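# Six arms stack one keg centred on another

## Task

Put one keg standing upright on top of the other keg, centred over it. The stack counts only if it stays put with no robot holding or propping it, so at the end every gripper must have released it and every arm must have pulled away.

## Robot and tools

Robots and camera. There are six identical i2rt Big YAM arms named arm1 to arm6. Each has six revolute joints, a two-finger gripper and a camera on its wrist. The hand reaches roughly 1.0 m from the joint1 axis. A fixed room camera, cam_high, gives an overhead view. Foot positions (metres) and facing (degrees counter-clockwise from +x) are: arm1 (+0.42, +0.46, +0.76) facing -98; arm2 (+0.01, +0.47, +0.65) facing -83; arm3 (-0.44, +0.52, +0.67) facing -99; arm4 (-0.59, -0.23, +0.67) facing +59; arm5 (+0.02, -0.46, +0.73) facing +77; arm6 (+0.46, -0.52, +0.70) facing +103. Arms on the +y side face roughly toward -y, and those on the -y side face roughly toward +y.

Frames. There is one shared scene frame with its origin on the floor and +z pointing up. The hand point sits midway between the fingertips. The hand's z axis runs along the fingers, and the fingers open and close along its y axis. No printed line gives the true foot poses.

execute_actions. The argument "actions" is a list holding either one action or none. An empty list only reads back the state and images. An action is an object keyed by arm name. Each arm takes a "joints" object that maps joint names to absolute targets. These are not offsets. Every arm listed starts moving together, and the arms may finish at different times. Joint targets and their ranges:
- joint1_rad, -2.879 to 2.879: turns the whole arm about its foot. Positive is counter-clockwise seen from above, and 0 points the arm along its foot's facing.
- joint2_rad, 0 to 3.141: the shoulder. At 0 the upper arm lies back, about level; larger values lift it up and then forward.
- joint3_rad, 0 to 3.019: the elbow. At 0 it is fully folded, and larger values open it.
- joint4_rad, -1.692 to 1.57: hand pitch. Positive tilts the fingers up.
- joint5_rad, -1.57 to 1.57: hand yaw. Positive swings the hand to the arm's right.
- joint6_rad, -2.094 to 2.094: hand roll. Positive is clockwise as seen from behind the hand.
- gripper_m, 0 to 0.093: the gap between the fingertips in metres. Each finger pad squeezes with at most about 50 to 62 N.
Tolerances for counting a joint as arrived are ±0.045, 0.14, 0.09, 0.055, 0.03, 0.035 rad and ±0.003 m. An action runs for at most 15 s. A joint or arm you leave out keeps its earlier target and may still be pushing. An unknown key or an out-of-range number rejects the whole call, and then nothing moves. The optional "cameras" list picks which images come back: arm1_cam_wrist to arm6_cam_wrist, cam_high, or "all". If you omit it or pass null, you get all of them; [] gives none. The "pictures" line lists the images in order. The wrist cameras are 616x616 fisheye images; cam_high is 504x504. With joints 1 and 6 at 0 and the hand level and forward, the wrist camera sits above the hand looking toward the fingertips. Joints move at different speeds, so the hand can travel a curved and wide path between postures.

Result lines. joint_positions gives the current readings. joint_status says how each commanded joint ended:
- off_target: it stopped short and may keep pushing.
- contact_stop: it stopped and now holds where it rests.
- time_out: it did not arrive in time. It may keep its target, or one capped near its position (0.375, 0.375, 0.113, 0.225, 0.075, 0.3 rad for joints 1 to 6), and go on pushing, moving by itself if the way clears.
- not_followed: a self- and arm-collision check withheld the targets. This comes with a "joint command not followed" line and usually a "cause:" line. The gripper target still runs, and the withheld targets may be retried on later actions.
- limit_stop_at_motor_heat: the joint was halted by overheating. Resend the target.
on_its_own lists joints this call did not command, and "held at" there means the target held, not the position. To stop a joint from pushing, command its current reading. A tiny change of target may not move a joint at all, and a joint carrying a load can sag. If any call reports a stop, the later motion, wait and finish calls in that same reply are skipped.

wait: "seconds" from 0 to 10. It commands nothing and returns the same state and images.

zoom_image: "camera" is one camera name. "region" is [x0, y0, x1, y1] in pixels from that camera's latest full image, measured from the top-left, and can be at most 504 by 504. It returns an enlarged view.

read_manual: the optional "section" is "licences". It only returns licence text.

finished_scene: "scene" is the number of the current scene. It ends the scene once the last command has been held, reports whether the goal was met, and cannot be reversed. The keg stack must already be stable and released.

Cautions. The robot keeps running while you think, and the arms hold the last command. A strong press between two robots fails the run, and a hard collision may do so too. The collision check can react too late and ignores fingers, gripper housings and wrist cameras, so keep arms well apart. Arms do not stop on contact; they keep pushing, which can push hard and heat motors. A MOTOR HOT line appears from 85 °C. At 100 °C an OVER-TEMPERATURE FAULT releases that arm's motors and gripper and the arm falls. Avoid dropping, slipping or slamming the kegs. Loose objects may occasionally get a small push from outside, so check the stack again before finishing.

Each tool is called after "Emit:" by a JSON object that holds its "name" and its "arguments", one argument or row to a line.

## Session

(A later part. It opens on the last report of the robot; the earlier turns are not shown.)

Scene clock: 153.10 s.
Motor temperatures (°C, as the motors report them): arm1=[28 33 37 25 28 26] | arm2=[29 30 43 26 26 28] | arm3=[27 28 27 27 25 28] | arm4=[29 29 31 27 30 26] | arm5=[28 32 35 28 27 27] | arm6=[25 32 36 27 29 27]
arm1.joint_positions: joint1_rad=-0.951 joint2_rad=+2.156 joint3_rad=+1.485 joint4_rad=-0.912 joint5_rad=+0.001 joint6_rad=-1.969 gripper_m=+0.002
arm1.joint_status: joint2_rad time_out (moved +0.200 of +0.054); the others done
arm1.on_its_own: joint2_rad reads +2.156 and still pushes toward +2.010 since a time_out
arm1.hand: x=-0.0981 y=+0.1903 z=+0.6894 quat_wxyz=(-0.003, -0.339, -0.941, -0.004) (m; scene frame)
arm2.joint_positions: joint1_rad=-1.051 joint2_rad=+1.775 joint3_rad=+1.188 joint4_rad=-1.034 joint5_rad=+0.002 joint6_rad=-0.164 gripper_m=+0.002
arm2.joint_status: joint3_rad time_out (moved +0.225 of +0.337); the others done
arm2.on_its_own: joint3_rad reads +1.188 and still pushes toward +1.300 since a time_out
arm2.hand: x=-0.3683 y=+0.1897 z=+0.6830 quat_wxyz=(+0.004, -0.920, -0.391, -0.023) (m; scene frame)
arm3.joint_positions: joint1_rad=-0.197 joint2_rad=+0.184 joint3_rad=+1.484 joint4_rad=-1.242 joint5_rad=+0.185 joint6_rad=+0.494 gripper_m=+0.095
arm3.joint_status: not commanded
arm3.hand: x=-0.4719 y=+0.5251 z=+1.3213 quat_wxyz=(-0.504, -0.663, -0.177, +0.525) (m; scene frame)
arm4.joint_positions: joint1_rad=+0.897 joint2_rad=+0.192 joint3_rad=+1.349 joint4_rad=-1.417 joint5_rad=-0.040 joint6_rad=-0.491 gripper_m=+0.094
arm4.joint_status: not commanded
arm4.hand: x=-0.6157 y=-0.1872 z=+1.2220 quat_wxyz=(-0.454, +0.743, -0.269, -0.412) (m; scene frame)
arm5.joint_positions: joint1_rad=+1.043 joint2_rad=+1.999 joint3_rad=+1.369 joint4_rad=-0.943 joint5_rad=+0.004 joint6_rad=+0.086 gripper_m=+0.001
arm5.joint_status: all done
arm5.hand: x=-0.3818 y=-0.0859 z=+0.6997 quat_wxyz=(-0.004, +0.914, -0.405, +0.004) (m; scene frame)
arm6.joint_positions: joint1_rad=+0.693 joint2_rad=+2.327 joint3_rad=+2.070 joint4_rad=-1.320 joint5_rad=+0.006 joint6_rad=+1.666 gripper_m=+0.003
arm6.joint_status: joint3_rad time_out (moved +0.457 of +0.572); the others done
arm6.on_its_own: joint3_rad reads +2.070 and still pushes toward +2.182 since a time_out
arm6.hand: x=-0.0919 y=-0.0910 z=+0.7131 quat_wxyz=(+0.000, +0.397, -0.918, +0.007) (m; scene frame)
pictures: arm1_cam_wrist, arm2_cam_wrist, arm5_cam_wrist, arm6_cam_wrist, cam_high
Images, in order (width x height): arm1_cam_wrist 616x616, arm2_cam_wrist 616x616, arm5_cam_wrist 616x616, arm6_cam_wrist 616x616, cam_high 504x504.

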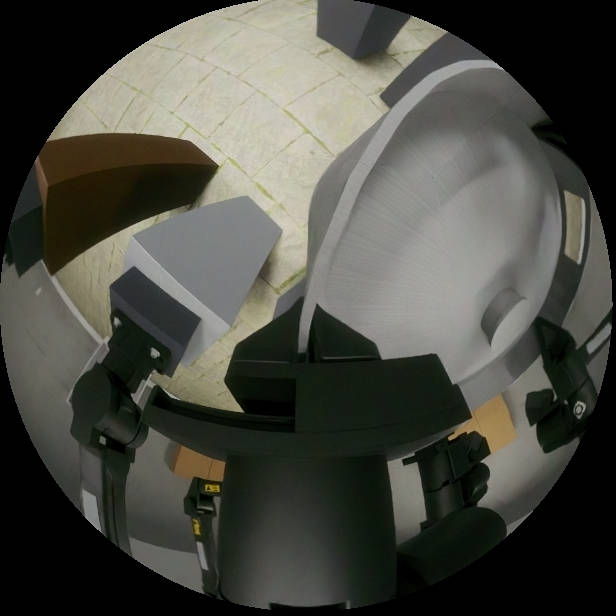

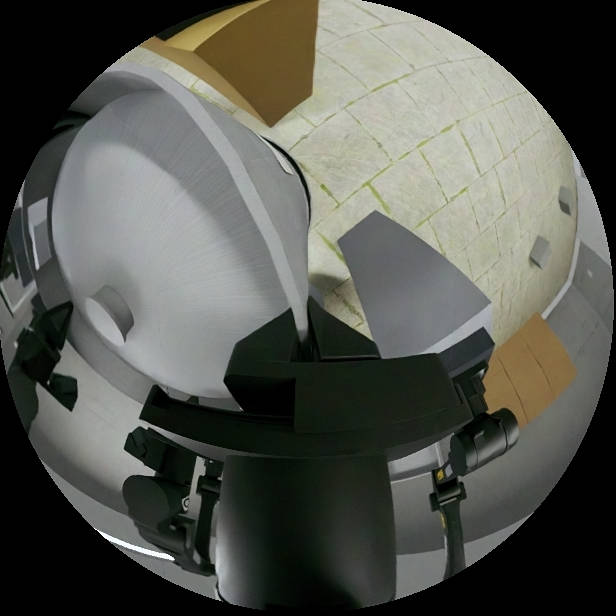

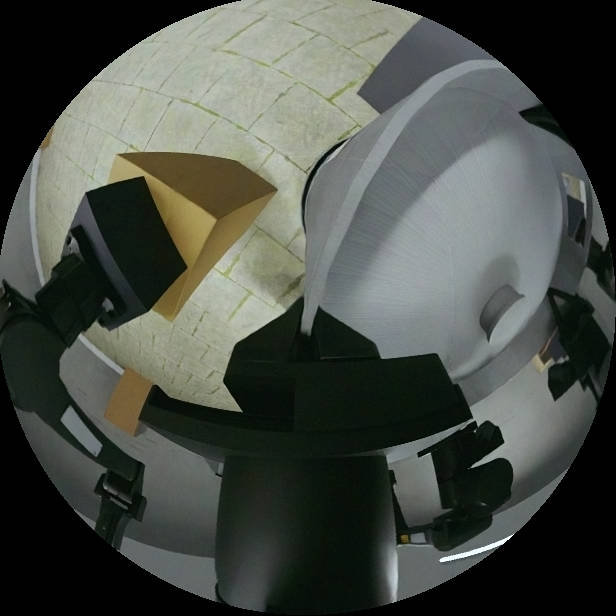

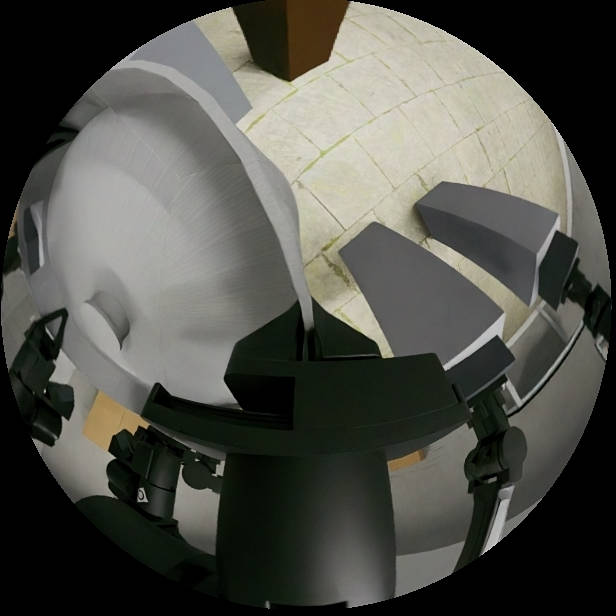

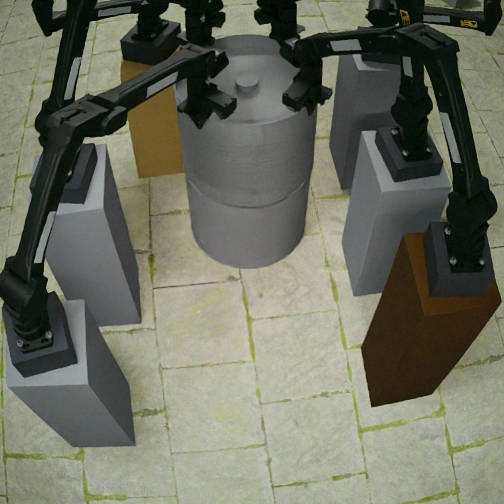

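Emit:
{"name": "execute_actions", "arguments": {
  "actions": [
    {"arm1":{"joints":{"joint1_rad":-0.972,"joint2_rad":2.03,"joint3_rad":1.64,"joint4_rad":-0.97,"joint6_rad":-1.985}},"arm2":{"joints":{"joint1_rad":-1.097,"joint2_rad":1.655,"joint3_rad":1.35,"joint4_rad":-1.06,"joint6_rad":-0.195}},"arm5":{"joints":{"joint1_rad":1.09,"joint2_rad":1.88,"joint3_rad":1.512,"joint4_rad":-0.995,"joint6_rad":0.11}},"arm6":{"joints":{"joint1_rad":0.712,"joint2_rad":2.28,"joint3_rad":2.27,"joint4_rad":-1.39,"joint6_rad":1.69}}}
  ],
  "cameras": ["arm1_cam_wrist","arm2_cam_wrist","arm5_cam_wrist","arm6_cam_wrist"]
}}

Scene clock: 164.27 s.
Motor temperatures (°C, as the motors report them): arm1=[28 36 41 25 28 25] | arm2=[29 31 46 26 26 28] | arm3=[27 28 27 27 25 28] | arm4=[29 30 31 27 30 26] | arm5=[28 34 38 28 27 27] | arm6=[25 34 39 27 29 27]
arm1.joint_positions: joint1_rad=-0.966 joint2_rad=+2.157 joint3_rad=+1.508 joint4_rad=-0.925 joint5_rad=+0.001 joint6_rad=-1.990 gripper_m=+0.002
arm1.joint_status: joint3_rad time_out (moved +0.022 of +0.155); the others done
arm1.on_its_own: joint3_rad reads +1.508 and still pushes toward +1.620 since a time_out
arm1.hand: x=-0.1089 y=+0.1951 z=+0.6957 quat_wxyz=(+0.000, -0.336, -0.942, -0.001) (m; scene frame)
arm2.joint_positions: joint1_rad=-1.069 joint2_rad=+1.776 joint3_rad=+1.201 joint4_rad=-1.037 joint5_rad=+0.004 joint6_rad=-0.183 gripper_m=+0.002
arm2.joint_status: joint3_rad time_out (moved +0.012 of +0.162); the others done
arm2.on_its_own: joint3_rad reads +1.201 and still pushes toward +1.313 since a time_out
arm2.hand: x=-0.3773 y=+0.1940 z=+0.6862 quat_wxyz=(+0.003, -0.920, -0.392, -0.019) (m; scene frame)
arm3.joint_positions: joint1_rad=-0.197 joint2_rad=+0.184 joint3_rad=+1.484 joint4_rad=-1.242 joint5_rad=+0.185 joint6_rad=+0.494 gripper_m=+0.095
arm3.joint_status: not commanded
arm3.hand: x=-0.4719 y=+0.5251 z=+1.3213 quat_wxyz=(-0.504, -0.663, -0.177, +0.525) (m; scene frame)
arm4.joint_positions: joint1_rad=+0.897 joint2_rad=+0.192 joint3_rad=+1.349 joint4_rad=-1.417 joint5_rad=-0.040 joint6_rad=-0.491 gripper_m=+0.094
arm4.joint_status: not commanded
arm4.hand: x=-0.6157 y=-0.1872 z=+1.2220 quat_wxyz=(-0.454, +0.743, -0.269, -0.412) (m; scene frame)
arm5.joint_positions: joint1_rad=+1.049 joint2_rad=+2.003 joint3_rad=+1.390 joint4_rad=-0.944 joint5_rad=+0.007 joint6_rad=+0.091 gripper_m=+0.001
arm5.joint_status: joint3_rad time_out (moved +0.021 of +0.143); the others done
arm5.on_its_own: joint3_rad reads +1.390 and still pushes toward +1.502 since a time_out
arm5.hand: x=-0.3904 y=-0.0821 z=+0.7038 quat_wxyz=(-0.008, +0.915, -0.404, -0.003) (m; scene frame)
arm6.joint_positions: joint1_rad=+0.695 joint2_rad=+2.357 joint3_rad=+2.138 joint4_rad=-1.360 joint5_rad=+0.007 joint6_rad=+1.667 gripper_m=+0.003
arm6.joint_status: joint3_rad time_out (moved +0.069 of +0.200); the others done
arm6.on_its_own: joint3_rad reads +2.138 and still pushes toward +2.251 since a time_out
arm6.hand: x=-0.1003 y=-0.0860 z=+0.7182 quat_wxyz=(+0.000, +0.398, -0.918, +0.008) (m; scene frame)
pictures: arm1_cam_wrist, arm2_cam_wrist, arm5_cam_wrist, arm6_cam_wrist
Images, in order (width x height): arm1_cam_wrist 616x616, arm2_cam_wrist 616x616, arm5_cam_wrist 616x616, arm6_cam_wrist 616x616.

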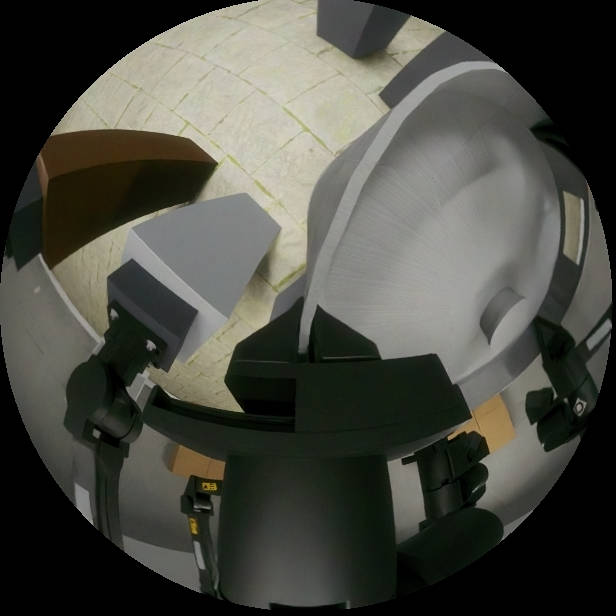

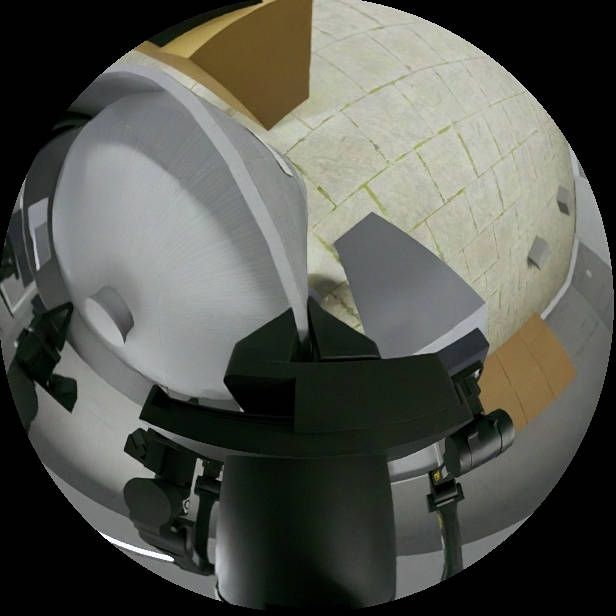

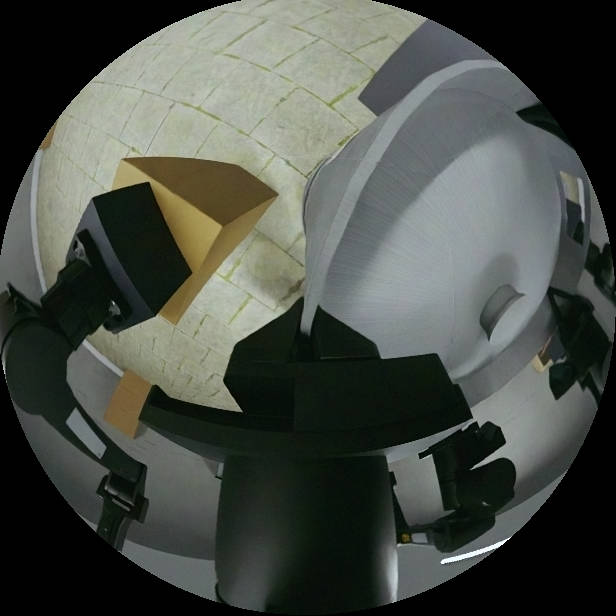

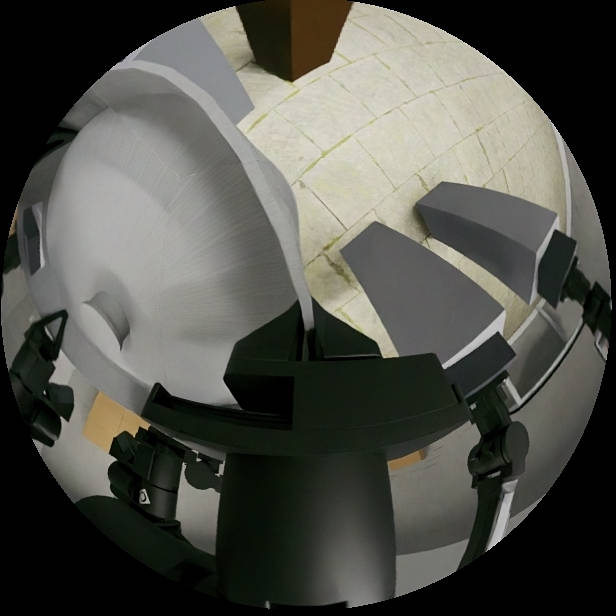

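Emit:
{"name": "execute_actions", "arguments": {
  "actions": [
    {"arm1":{"joints":{"joint2_rad":2.115,"joint3_rad":1.60,"joint4_rad":-0.89}},"arm2":{"joints":{"joint2_rad":1.71,"joint3_rad":1.29,"joint4_rad":-0.98}},"arm5":{"joints":{"joint2_rad":1.94,"joint3_rad":1.465,"joint4_rad":-0.90}},"arm6":{"joints":{"joint2_rad":2.335,"joint3_rad":2.19,"joint4_rad":-1.30}}}
  ],
  "cameras": ["arm1_cam_wrist","arm2_cam_wrist","arm5_cam_wrist","arm6_cam_wrist","cam_high"]
}}

Scene clock: 171.17 s.
Motor temperatures (°C, as the motors report them): arm1=[28 36 43 25 28 25] | arm2=[29 32 47 26 26 28] | arm3=[27 28 27 27 25 28] | arm4=[29 30 31 27 30 26] | arm5=[28 35 39 28 27 27] | arm6=[25 34 40 27 29 27]
arm1.joint_positions: joint1_rad=-0.976 joint2_rad=+2.212 joint3_rad=+1.514 joint4_rad=-0.868 joint5_rad=+0.006 joint6_rad=-2.001 gripper_m=+0.001
arm1.joint_status: all done
arm1.hand: x=-0.1163 y=+0.1985 z=+0.6660 quat_wxyz=(+0.004, -0.336, -0.942, +0.000) (m; scene frame)
arm2.joint_positions: joint1_rad=-1.080 joint2_rad=+1.830 joint3_rad=+1.201 joint4_rad=-0.989 joint5_rad=+0.011 joint6_rad=-0.198 gripper_m=+0.002
arm2.joint_status: all done
arm2.hand: x=-0.3860 y=+0.1957 z=+0.6611 quat_wxyz=(+0.007, -0.919, -0.394, -0.021) (m; scene frame)
arm3.joint_positions: joint1_rad=-0.197 joint2_rad=+0.184 joint3_rad=+1.484 joint4_rad=-1.242 joint5_rad=+0.185 joint6_rad=+0.494 gripper_m=+0.095
arm3.joint_status: not commanded
arm3.hand: x=-0.4719 y=+0.5251 z=+1.3213 quat_wxyz=(-0.504, -0.663, -0.177, +0.525) (m; scene frame)
arm4.joint_positions: joint1_rad=+0.897 joint2_rad=+0.192 joint3_rad=+1.349 joint4_rad=-1.417 joint5_rad=-0.040 joint6_rad=-0.491 gripper_m=+0.094
arm4.joint_status: not commanded
arm4.hand: x=-0.6157 y=-0.1872 z=+1.2220 quat_wxyz=(-0.454, +0.743, -0.269, -0.412) (m; scene frame)
arm5.joint_positions: joint1_rad=+1.056 joint2_rad=+2.053 joint3_rad=+1.390 joint4_rad=-0.882 joint5_rad=+0.006 joint6_rad=+0.094 gripper_m=+0.001
arm5.joint_status: all done
arm5.hand: x=-0.3978 y=-0.0802 z=+0.6767 quat_wxyz=(-0.009, +0.915, -0.403, -0.008) (m; scene frame)
arm6.joint_positions: joint1_rad=+0.696 joint2_rad=+2.399 joint3_rad=+2.138 joint4_rad=-1.302 joint5_rad=+0.006 joint6_rad=+1.666 gripper_m=+0.003
arm6.joint_status: all done
arm6.hand: x=-0.1085 y=-0.0820 z=+0.6886 quat_wxyz=(+0.004, +0.399, -0.917, +0.001) (m; scene frame)
pictures: arm1_cam_wrist, arm2_cam_wrist, arm5_cam_wrist, arm6_cam_wrist, cam_high
Images, in order (width x height): arm1_cam_wrist 616x616, arm2_cam_wrist 616x616, arm5_cam_wrist 616x616, arm6_cam_wrist 616x616, cam_high 504x504.

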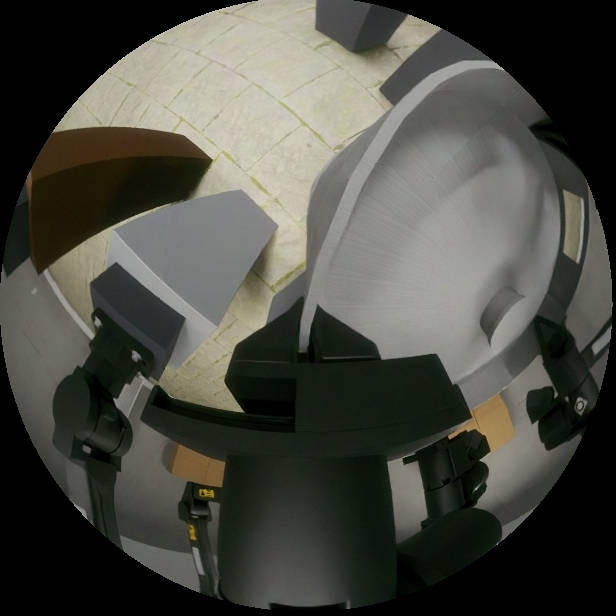

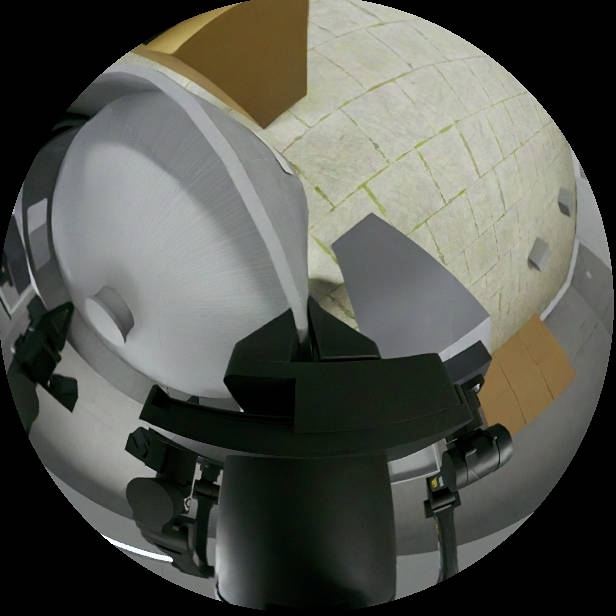

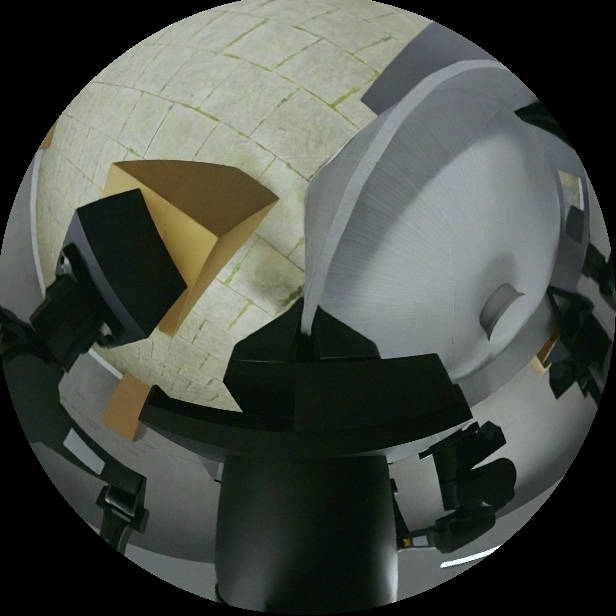

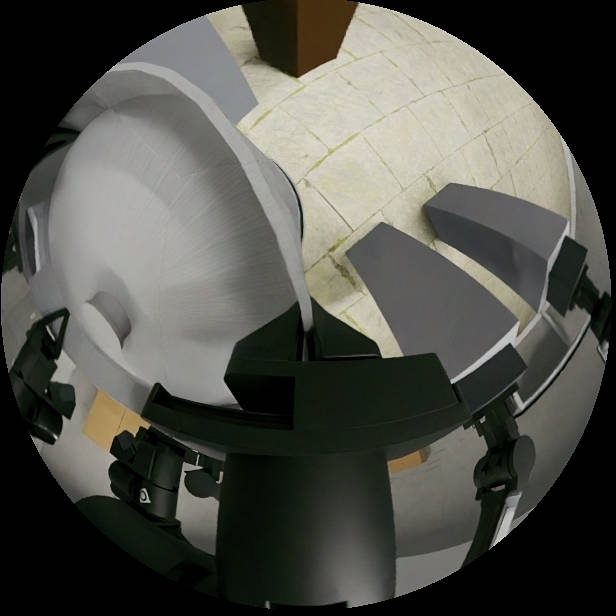

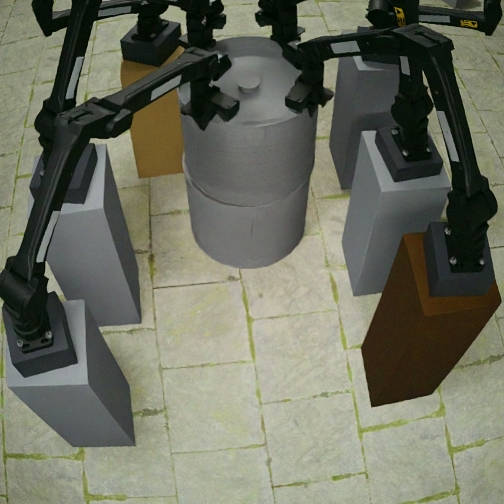

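Emit:
{"name": "execute_actions", "arguments": {
  "actions": [
    {"arm1":{"joints":{"joint1_rad":-0.945,"joint3_rad":1.55}},"arm2":{"joints":{"joint1_rad":-1.045,"joint3_rad":1.245}},"arm5":{"joints":{"joint1_rad":1.065,"joint3_rad":1.405}},"arm6":{"joints":{"joint1_rad":0.70,"joint3_rad":2.135,"joint4_rad":-1.28}}}
  ],
  "cameras": ["arm1_cam_wrist","arm2_cam_wrist","arm5_cam_wrist","arm6_cam_wrist"]
}}

Scene clock: 177.30 s.
Motor temperatures (°C, as the motors report them): arm1=[28 36 43 25 28 25] | arm2=[29 32 46 26 26 28] | arm3=[27 28 27 27 25 28] | arm4=[29 30 31 27 30 26] | arm5=[28 35 39 28 27 27] | arm6=[25 34 39 27 29 27]
arm1.joint_positions: joint1_rad=-0.973 joint2_rad=+2.212 joint3_rad=+1.514 joint4_rad=-0.868 joint5_rad=+0.009 joint6_rad=-2.001 gripper_m=+0.001
arm1.joint_status: all done
arm1.hand: x=-0.1156 y=+0.1974 z=+0.6659 quat_wxyz=(+0.005, -0.334, -0.943, -0.001) (m; scene frame)
arm2.joint_positions: joint1_rad=-1.075 joint2_rad=+1.830 joint3_rad=+1.199 joint4_rad=-0.988 joint5_rad=+0.017 joint6_rad=-0.197 gripper_m=+0.002
arm2.joint_status: all done
arm2.hand: x=-0.3844 y=+0.1948 z=+0.6606 quat_wxyz=(+0.010, -0.918, -0.396, -0.021) (m; scene frame)
arm3.joint_positions: joint1_rad=-0.197 joint2_rad=+0.184 joint3_rad=+1.484 joint4_rad=-1.242 joint5_rad=+0.185 joint6_rad=+0.494 gripper_m=+0.095
arm3.joint_status: not commanded
arm3.hand: x=-0.4719 y=+0.5251 z=+1.3213 quat_wxyz=(-0.504, -0.663, -0.177, +0.525) (m; scene frame)
arm4.joint_positions: joint1_rad=+0.897 joint2_rad=+0.192 joint3_rad=+1.349 joint4_rad=-1.417 joint5_rad=-0.040 joint6_rad=-0.491 gripper_m=+0.094
arm4.joint_status: not commanded
arm4.hand: x=-0.6157 y=-0.1872 z=+1.2220 quat_wxyz=(-0.454, +0.743, -0.269, -0.412) (m; scene frame)
arm5.joint_positions: joint1_rad=+1.054 joint2_rad=+2.053 joint3_rad=+1.386 joint4_rad=-0.882 joint5_rad=+0.003 joint6_rad=+0.094 gripper_m=+0.001
arm5.joint_status: all done
arm5.hand: x=-0.3962 y=-0.0809 z=+0.6759 quat_wxyz=(-0.007, +0.915, -0.403, -0.007) (m; scene frame)
arm6.joint_positions: joint1_rad=+0.696 joint2_rad=+2.389 joint3_rad=+2.114 joint4_rad=-1.279 joint5_rad=+0.006 joint6_rad=+1.666 gripper_m=+0.002
arm6.joint_status: all done
arm6.hand: x=-0.1073 y=-0.0827 z=+0.6868 quat_wxyz=(+0.006, +0.399, -0.917, -0.003) (m; scene frame)
pictures: arm1_cam_wrist, arm2_cam_wrist, arm5_cam_wrist, arm6_cam_wrist
Images, in order (width x height): arm1_cam_wrist 616x616, arm2_cam_wrist 616x616, arm5_cam_wrist 616x616, arm6_cam_wrist 616x616.

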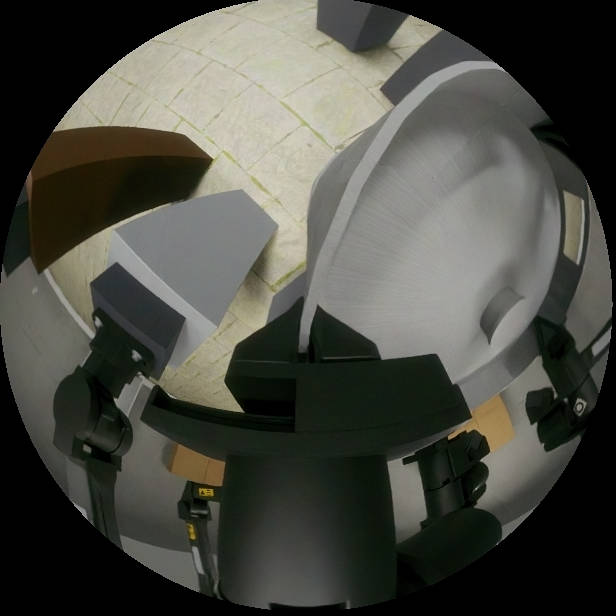

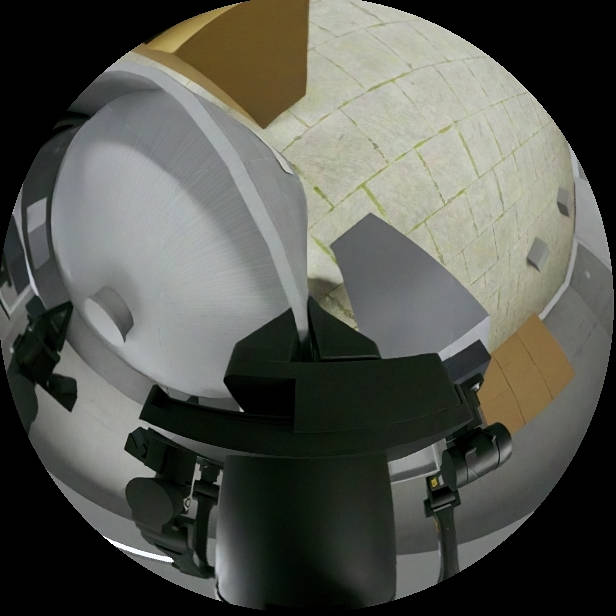

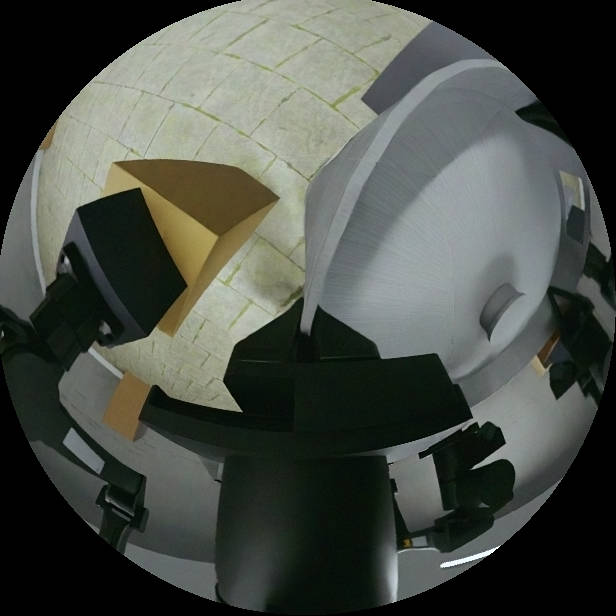

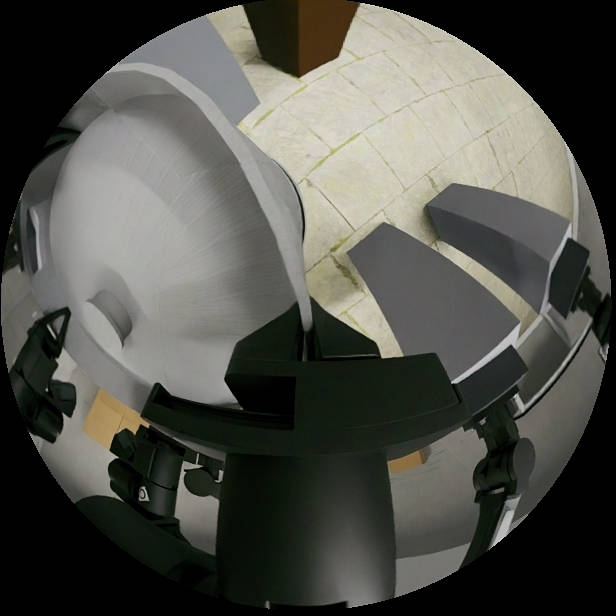

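Emit:
{"name": "execute_actions", "arguments": {
  "actions": [
    {"arm1":{"joints":{"joint2_rad":2.04}},"arm2":{"joints":{"joint2_rad":1.64}},"arm5":{"joints":{"joint2_rad":1.875}},"arm6":{"joints":{"joint2_rad":2.275}}}
  ],
  "cameras": ["arm1_cam_wrist","arm2_cam_wrist","arm5_cam_wrist","arm6_cam_wrist"]
}}

Scene clock: 183.00 s.
Motor temperatures (°C, as the motors report them): arm1=[28 37 41 25 28 25] | arm2=[29 33 44 26 26 28] | arm3=[27 28 27 27 25 28] | arm4=[29 30 31 27 30 26] | arm5=[28 36 38 28 27 27] | arm6=[25 35 38 27 29 27]
arm1.joint_positions: joint1_rad=-0.968 joint2_rad=+2.210 joint3_rad=+1.513 joint4_rad=-0.868 joint5_rad=+0.011 joint6_rad=-2.001 gripper_m=+0.001
arm1.joint_status: joint2_rad time_out (moved -0.003 of -0.172)
arm1.on_its_own: joint2_rad reads +2.210 and still pushes toward +2.040 since a time_out
arm1.hand: x=-0.1147 y=+0.1954 z=+0.6671 quat_wxyz=(+0.006, -0.332, -0.943, -0.001) (m; scene frame)
arm2.joint_positions: joint1_rad=-1.068 joint2_rad=+1.822 joint3_rad=+1.196 joint4_rad=-0.983 joint5_rad=+0.019 joint6_rad=-0.195 gripper_m=+0.002
arm2.joint_status: joint2_rad time_out (moved -0.008 of -0.190)
arm2.on_its_own: joint2_rad reads +1.822 and still pushes toward +1.640 since a time_out
arm2.hand: x=-0.3834 y=+0.1918 z=+0.6634 quat_wxyz=(+0.010, -0.917, -0.398, -0.015) (m; scene frame)
arm3.joint_positions: joint1_rad=-0.197 joint2_rad=+0.184 joint3_rad=+1.484 joint4_rad=-1.242 joint5_rad=+0.185 joint6_rad=+0.494 gripper_m=+0.095
arm3.joint_status: not commanded
arm3.hand: x=-0.4719 y=+0.5251 z=+1.3213 quat_wxyz=(-0.504, -0.663, -0.177, +0.525) (m; scene frame)
arm4.joint_positions: joint1_rad=+0.897 joint2_rad=+0.192 joint3_rad=+1.349 joint4_rad=-1.417 joint5_rad=-0.040 joint6_rad=-0.491 gripper_m=+0.094
arm4.joint_status: not commanded
arm4.hand: x=-0.6157 y=-0.1872 z=+1.2220 quat_wxyz=(-0.454, +0.743, -0.269, -0.412) (m; scene frame)
arm5.joint_positions: joint1_rad=+1.054 joint2_rad=+2.042 joint3_rad=+1.372 joint4_rad=-0.873 joint5_rad=+0.000 joint6_rad=+0.093 gripper_m=+0.001
arm5.joint_status: joint2_rad time_out (moved -0.011 of -0.178)
arm5.on_its_own: joint2_rad reads +2.042 and still pushes toward +1.875 since a time_out
arm5.hand: x=-0.3947 y=-0.0832 z=+0.6776 quat_wxyz=(-0.007, +0.915, -0.403, -0.011) (m; scene frame)
arm6.joint_positions: joint1_rad=+0.697 joint2_rad=+2.378 joint3_rad=+2.096 joint4_rad=-1.267 joint5_rad=+0.006 joint6_rad=+1.664 gripper_m=+0.002
arm6.joint_status: all done
arm6.hand: x=-0.1060 y=-0.0844 z=+0.6875 quat_wxyz=(+0.007, +0.400, -0.917, -0.005) (m; scene frame)
pictures: arm1_cam_wrist, arm2_cam_wrist, arm5_cam_wrist, arm6_cam_wrist
Images, in order (width x height): arm1_cam_wrist 616x616, arm2_cam_wrist 616x616, arm5_cam_wrist 616x616, arm6_cam_wrist 616x616.

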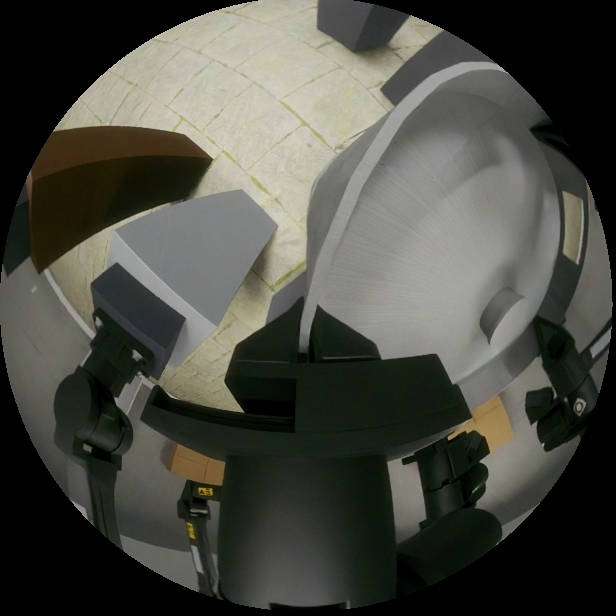

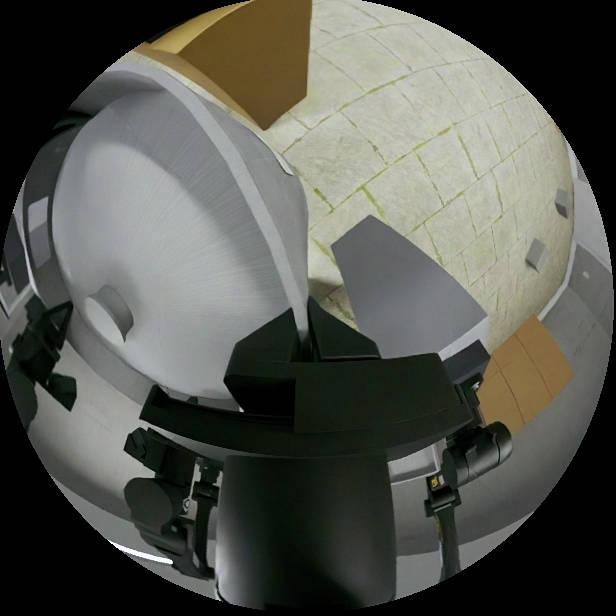

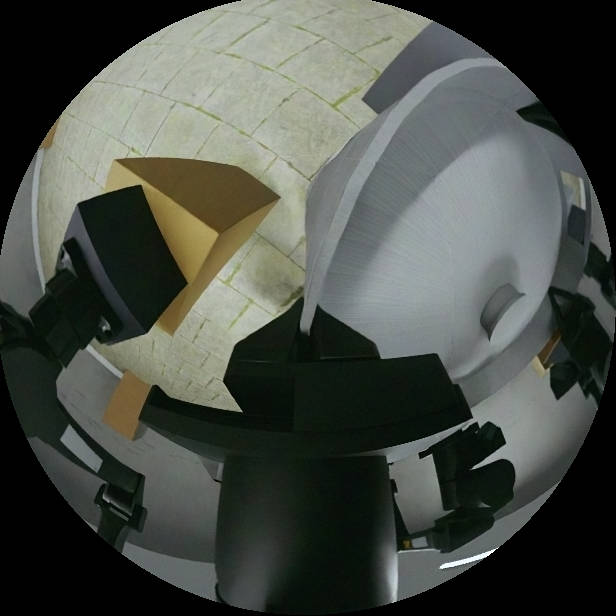

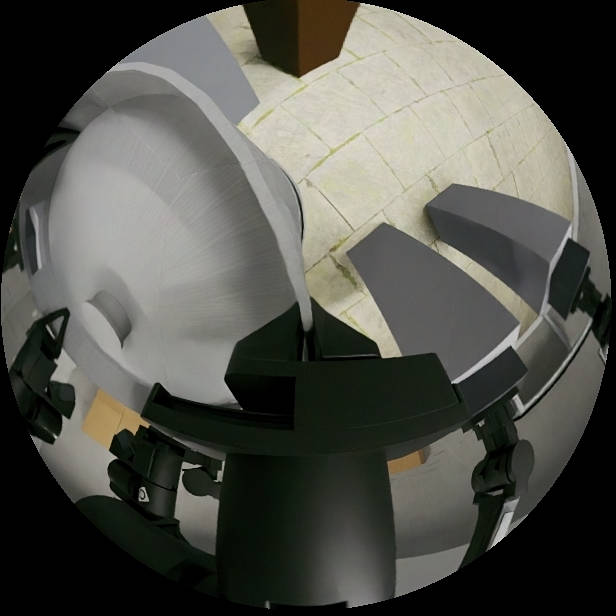

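Emit:
{"name": "execute_actions", "arguments": {
  "actions": [
    {"arm1":{"joints":{"joint2_rad":2.015,"joint3_rad":1.535}},"arm2":{"joints":{"joint2_rad":1.625}},"arm5":{"joints":{"joint2_rad":1.855,"joint3_rad":1.395}},"arm6":{"joints":{"joint2_rad":2.245,"joint3_rad":2.11,"joint4_rad":-1.26}}}
  ],
  "cameras": ["arm1_cam_wrist","arm2_cam_wrist","arm5_cam_wrist","arm6_cam_wrist"]
}}

Scene clock: 187.57 s.
Motor temperatures (°C, as the motors report them): arm1=[28 38 40 25 28 25] | arm2=[29 34 44 26 26 28] | arm3=[27 28 27 27 25 28] | arm4=[29 30 31 27 30 26] | arm5=[28 36 38 28 27 27] | arm6=[25 35 37 27 29 27]
arm1.joint_positions: joint1_rad=-0.963 joint2_rad=+2.203 joint3_rad=+1.504 joint4_rad=-0.863 joint5_rad=+0.012 joint6_rad=-1.998 gripper_m=+0.001
arm1.joint_status: joint2_rad time_out (moved -0.007 of -0.195); the others done
arm1.on_its_own: joint2_rad reads +2.203 and still pushes toward +2.015 since a time_out
arm1.hand: x=-0.1117 y=+0.1936 z=+0.6682 quat_wxyz=(+0.007, -0.331, -0.943, -0.001) (m; scene frame)
arm2.joint_positions: joint1_rad=-1.061 joint2_rad=+1.811 joint3_rad=+1.192 joint4_rad=-0.983 joint5_rad=+0.021 joint6_rad=-0.189 gripper_m=+0.002
arm2.joint_status: joint2_rad time_out (moved -0.010 of -0.197)
arm2.on_its_own: joint2_rad reads +1.811 and still pushes toward +1.625 since a time_out
arm2.hand: x=-0.3810 y=+0.1898 z=+0.6669 quat_wxyz=(+0.011, -0.917, -0.398, -0.012) (m; scene frame)
arm3.joint_positions: joint1_rad=-0.197 joint2_rad=+0.184 joint3_rad=+1.484 joint4_rad=-1.242 joint5_rad=+0.185 joint6_rad=+0.494 gripper_m=+0.095
arm3.joint_status: not commanded
arm3.hand: x=-0.4719 y=+0.5251 z=+1.3213 quat_wxyz=(-0.504, -0.663, -0.177, +0.525) (m; scene frame)
arm4.joint_positions: joint1_rad=+0.897 joint2_rad=+0.192 joint3_rad=+1.349 joint4_rad=-1.417 joint5_rad=-0.040 joint6_rad=-0.491 gripper_m=+0.094
arm4.joint_status: not commanded
arm4.hand: x=-0.6157 y=-0.1872 z=+1.2220 quat_wxyz=(-0.454, +0.743, -0.269, -0.412) (m; scene frame)
arm5.joint_positions: joint1_rad=+1.054 joint2_rad=+2.029 joint3_rad=+1.358 joint4_rad=-0.869 joint5_rad=+0.000 joint6_rad=+0.091 gripper_m=+0.001
arm5.joint_status: joint2_rad time_out (moved -0.013 of -0.187); the others done
arm5.on_its_own: joint2_rad reads +2.029 and still pushes toward +1.855 since a time_out
arm5.hand: x=-0.3920 y=-0.0855 z=+0.6801 quat_wxyz=(-0.007, +0.916, -0.402, -0.012) (m; scene frame)
arm6.joint_positions: joint1_rad=+0.696 joint2_rad=+2.362 joint3_rad=+2.065 joint4_rad=-1.246 joint5_rad=+0.006 joint6_rad=+1.663 gripper_m=+0.002
arm6.joint_status: all done
arm6.hand: x=-0.1033 y=-0.0861 z=+0.6879 quat_wxyz=(+0.009, +0.401, -0.916, -0.008) (m; scene frame)
pictures: arm1_cam_wrist, arm2_cam_wrist, arm5_cam_wrist, arm6_cam_wrist
Images, in order (width x height): arm1_cam_wrist 616x616, arm2_cam_wrist 616x616, arm5_cam_wrist 616x616, arm6_cam_wrist 616x616.

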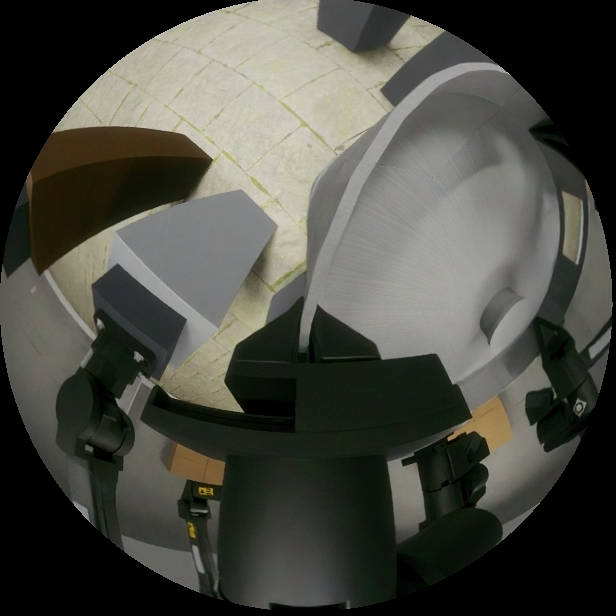

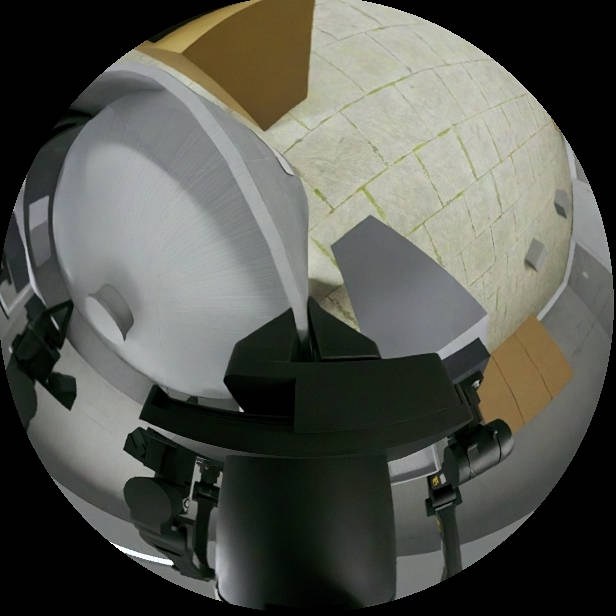

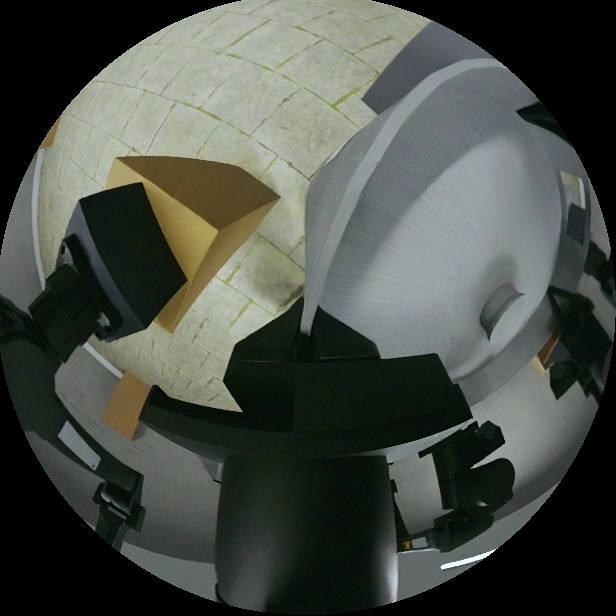

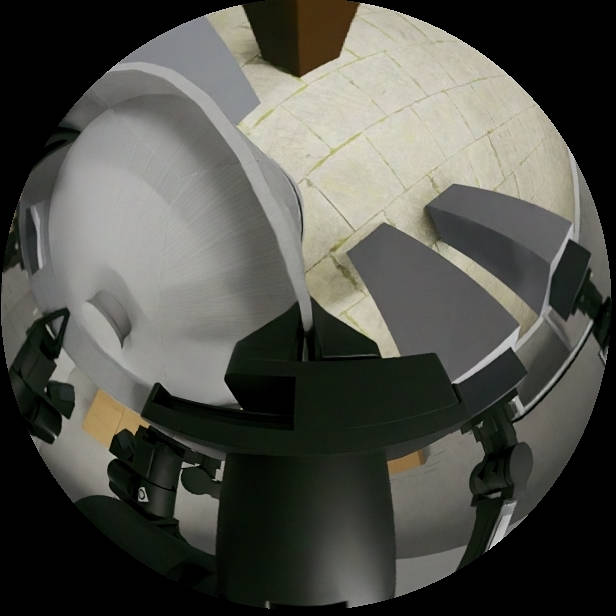

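Emit:
{"name": "execute_actions", "arguments": {
  "actions": [
    {"arm1":{"joints":{"joint1_rad":-0.93,"joint3_rad":1.505}},"arm2":{"joints":{"joint1_rad":-1.025,"joint3_rad":1.215}},"arm5":{"joints":{"joint1_rad":1.05,"joint3_rad":1.365,"joint4_rad":-0.87}},"arm6":{"joints":{"joint1_rad":0.69,"joint3_rad":2.07,"joint4_rad":-1.23}}}
  ],
  "cameras": ["arm1_cam_wrist","arm2_cam_wrist","arm5_cam_wrist","arm6_cam_wrist"]
}}

Scene clock: 191.07 s.
Motor temperatures (°C, as the motors report them): arm1=[28 39 40 25 28 25] | arm2=[29 34 43 26 27 28] | arm3=[27 28 27 27 25 28] | arm4=[29 30 31 27 30 26] | arm5=[28 37 38 28 27 27] | arm6=[25 36 37 27 29 27]
arm1.joint_positions: joint1_rad=-0.955 joint2_rad=+2.192 joint3_rad=+1.485 joint4_rad=-0.854 joint5_rad=+0.018 joint6_rad=-1.987 gripper_m=+0.001
arm1.joint_status: all done
arm1.on_its_own: joint2_rad reads +2.192 and still pushes toward +2.015 since a time_out
arm1.hand: x=-0.1062 y=+0.1923 z=+0.6691 quat_wxyz=(+0.010, -0.333, -0.943, -0.002) (m; scene frame)
arm2.joint_positions: joint1_rad=-1.051 joint2_rad=+1.791 joint3_rad=+1.174 joint4_rad=-0.980 joint5_rad=+0.030 joint6_rad=-0.175 gripper_m=+0.002
arm2.joint_status: all done
arm2.on_its_own: joint2_rad reads +1.791 and still pushes toward +1.625 since a time_out
arm2.hand: x=-0.3755 y=+0.1904 z=+0.6710 quat_wxyz=(+0.014, -0.918, -0.396, -0.008) (m; scene frame)
arm3.joint_positions: joint1_rad=-0.197 joint2_rad=+0.184 joint3_rad=+1.484 joint4_rad=-1.242 joint5_rad=+0.185 joint6_rad=+0.494 gripper_m=+0.095
arm3.joint_status: not commanded
arm3.hand: x=-0.4719 y=+0.5251 z=+1.3213 quat_wxyz=(-0.504, -0.663, -0.177, +0.525) (m; scene frame)
arm4.joint_positions: joint1_rad=+0.897 joint2_rad=+0.192 joint3_rad=+1.349 joint4_rad=-1.417 joint5_rad=-0.040 joint6_rad=-0.491 gripper_m=+0.094
arm4.joint_status: not commanded
arm4.hand: x=-0.6157 y=-0.1872 z=+1.2220 quat_wxyz=(-0.454, +0.743, -0.269, -0.412) (m; scene frame)
arm5.joint_positions: joint1_rad=+1.048 joint2_rad=+2.011 joint3_rad=+1.336 joint4_rad=-0.846 joint5_rad=-0.002 joint6_rad=+0.091 gripper_m=+0.001
arm5.joint_status: all done
arm5.on_its_own: joint2_rad reads +2.011 and still pushes toward +1.855 since a time_out
arm5.hand: x=-0.3887 y=-0.0847 z=+0.6831 quat_wxyz=(-0.009, +0.914, -0.405, -0.021) (m; scene frame)
arm6.joint_positions: joint1_rad=+0.695 joint2_rad=+2.345 joint3_rad=+2.031 joint4_rad=-1.217 joint5_rad=+0.003 joint6_rad=+1.664 gripper_m=+0.003
arm6.joint_status: all done
arm6.hand: x=-0.1005 y=-0.0876 z=+0.6866 quat_wxyz=(+0.013, +0.399, -0.917, -0.012) (m; scene frame)
pictures: arm1_cam_wrist, arm2_cam_wrist, arm5_cam_wrist, arm6_cam_wrist
Images, in order (width x height): arm1_cam_wrist 616x616, arm2_cam_wrist 616x616, arm5_cam_wrist 616x616, arm6_cam_wrist 616x616.

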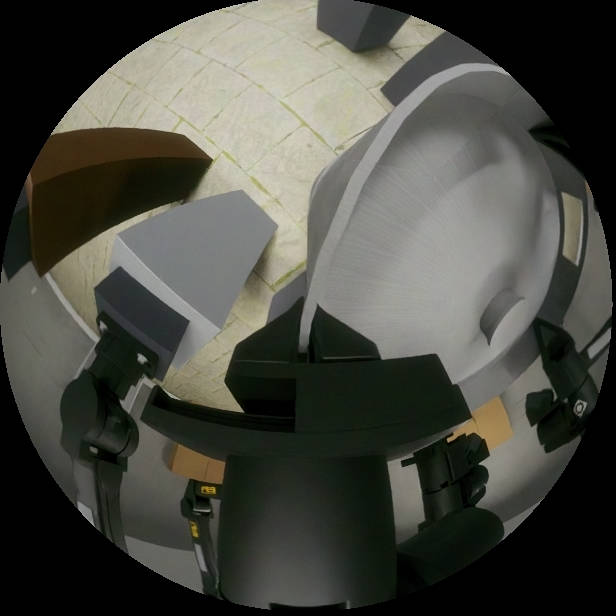

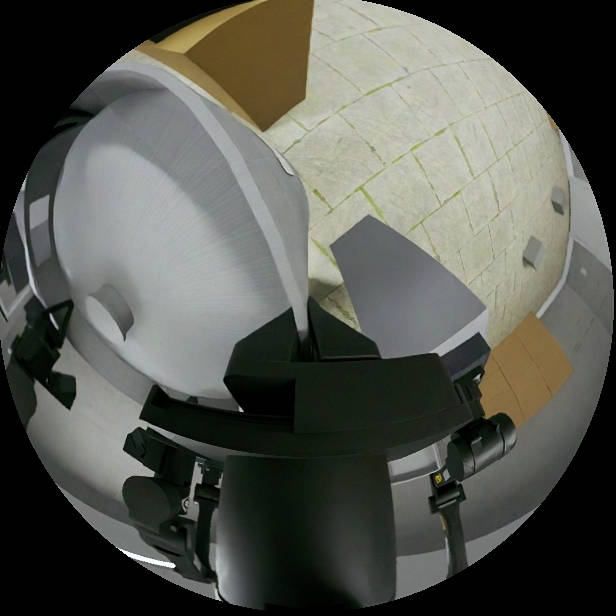

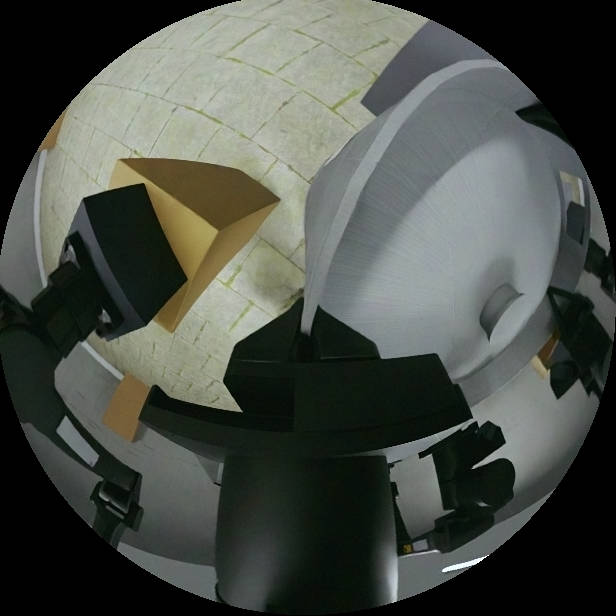

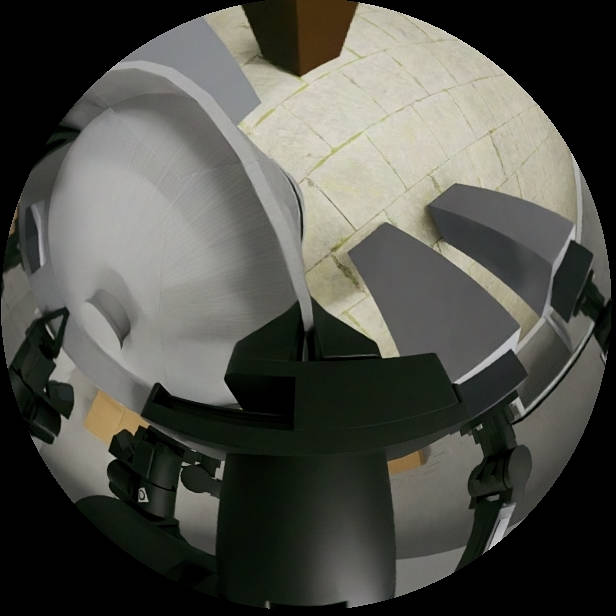

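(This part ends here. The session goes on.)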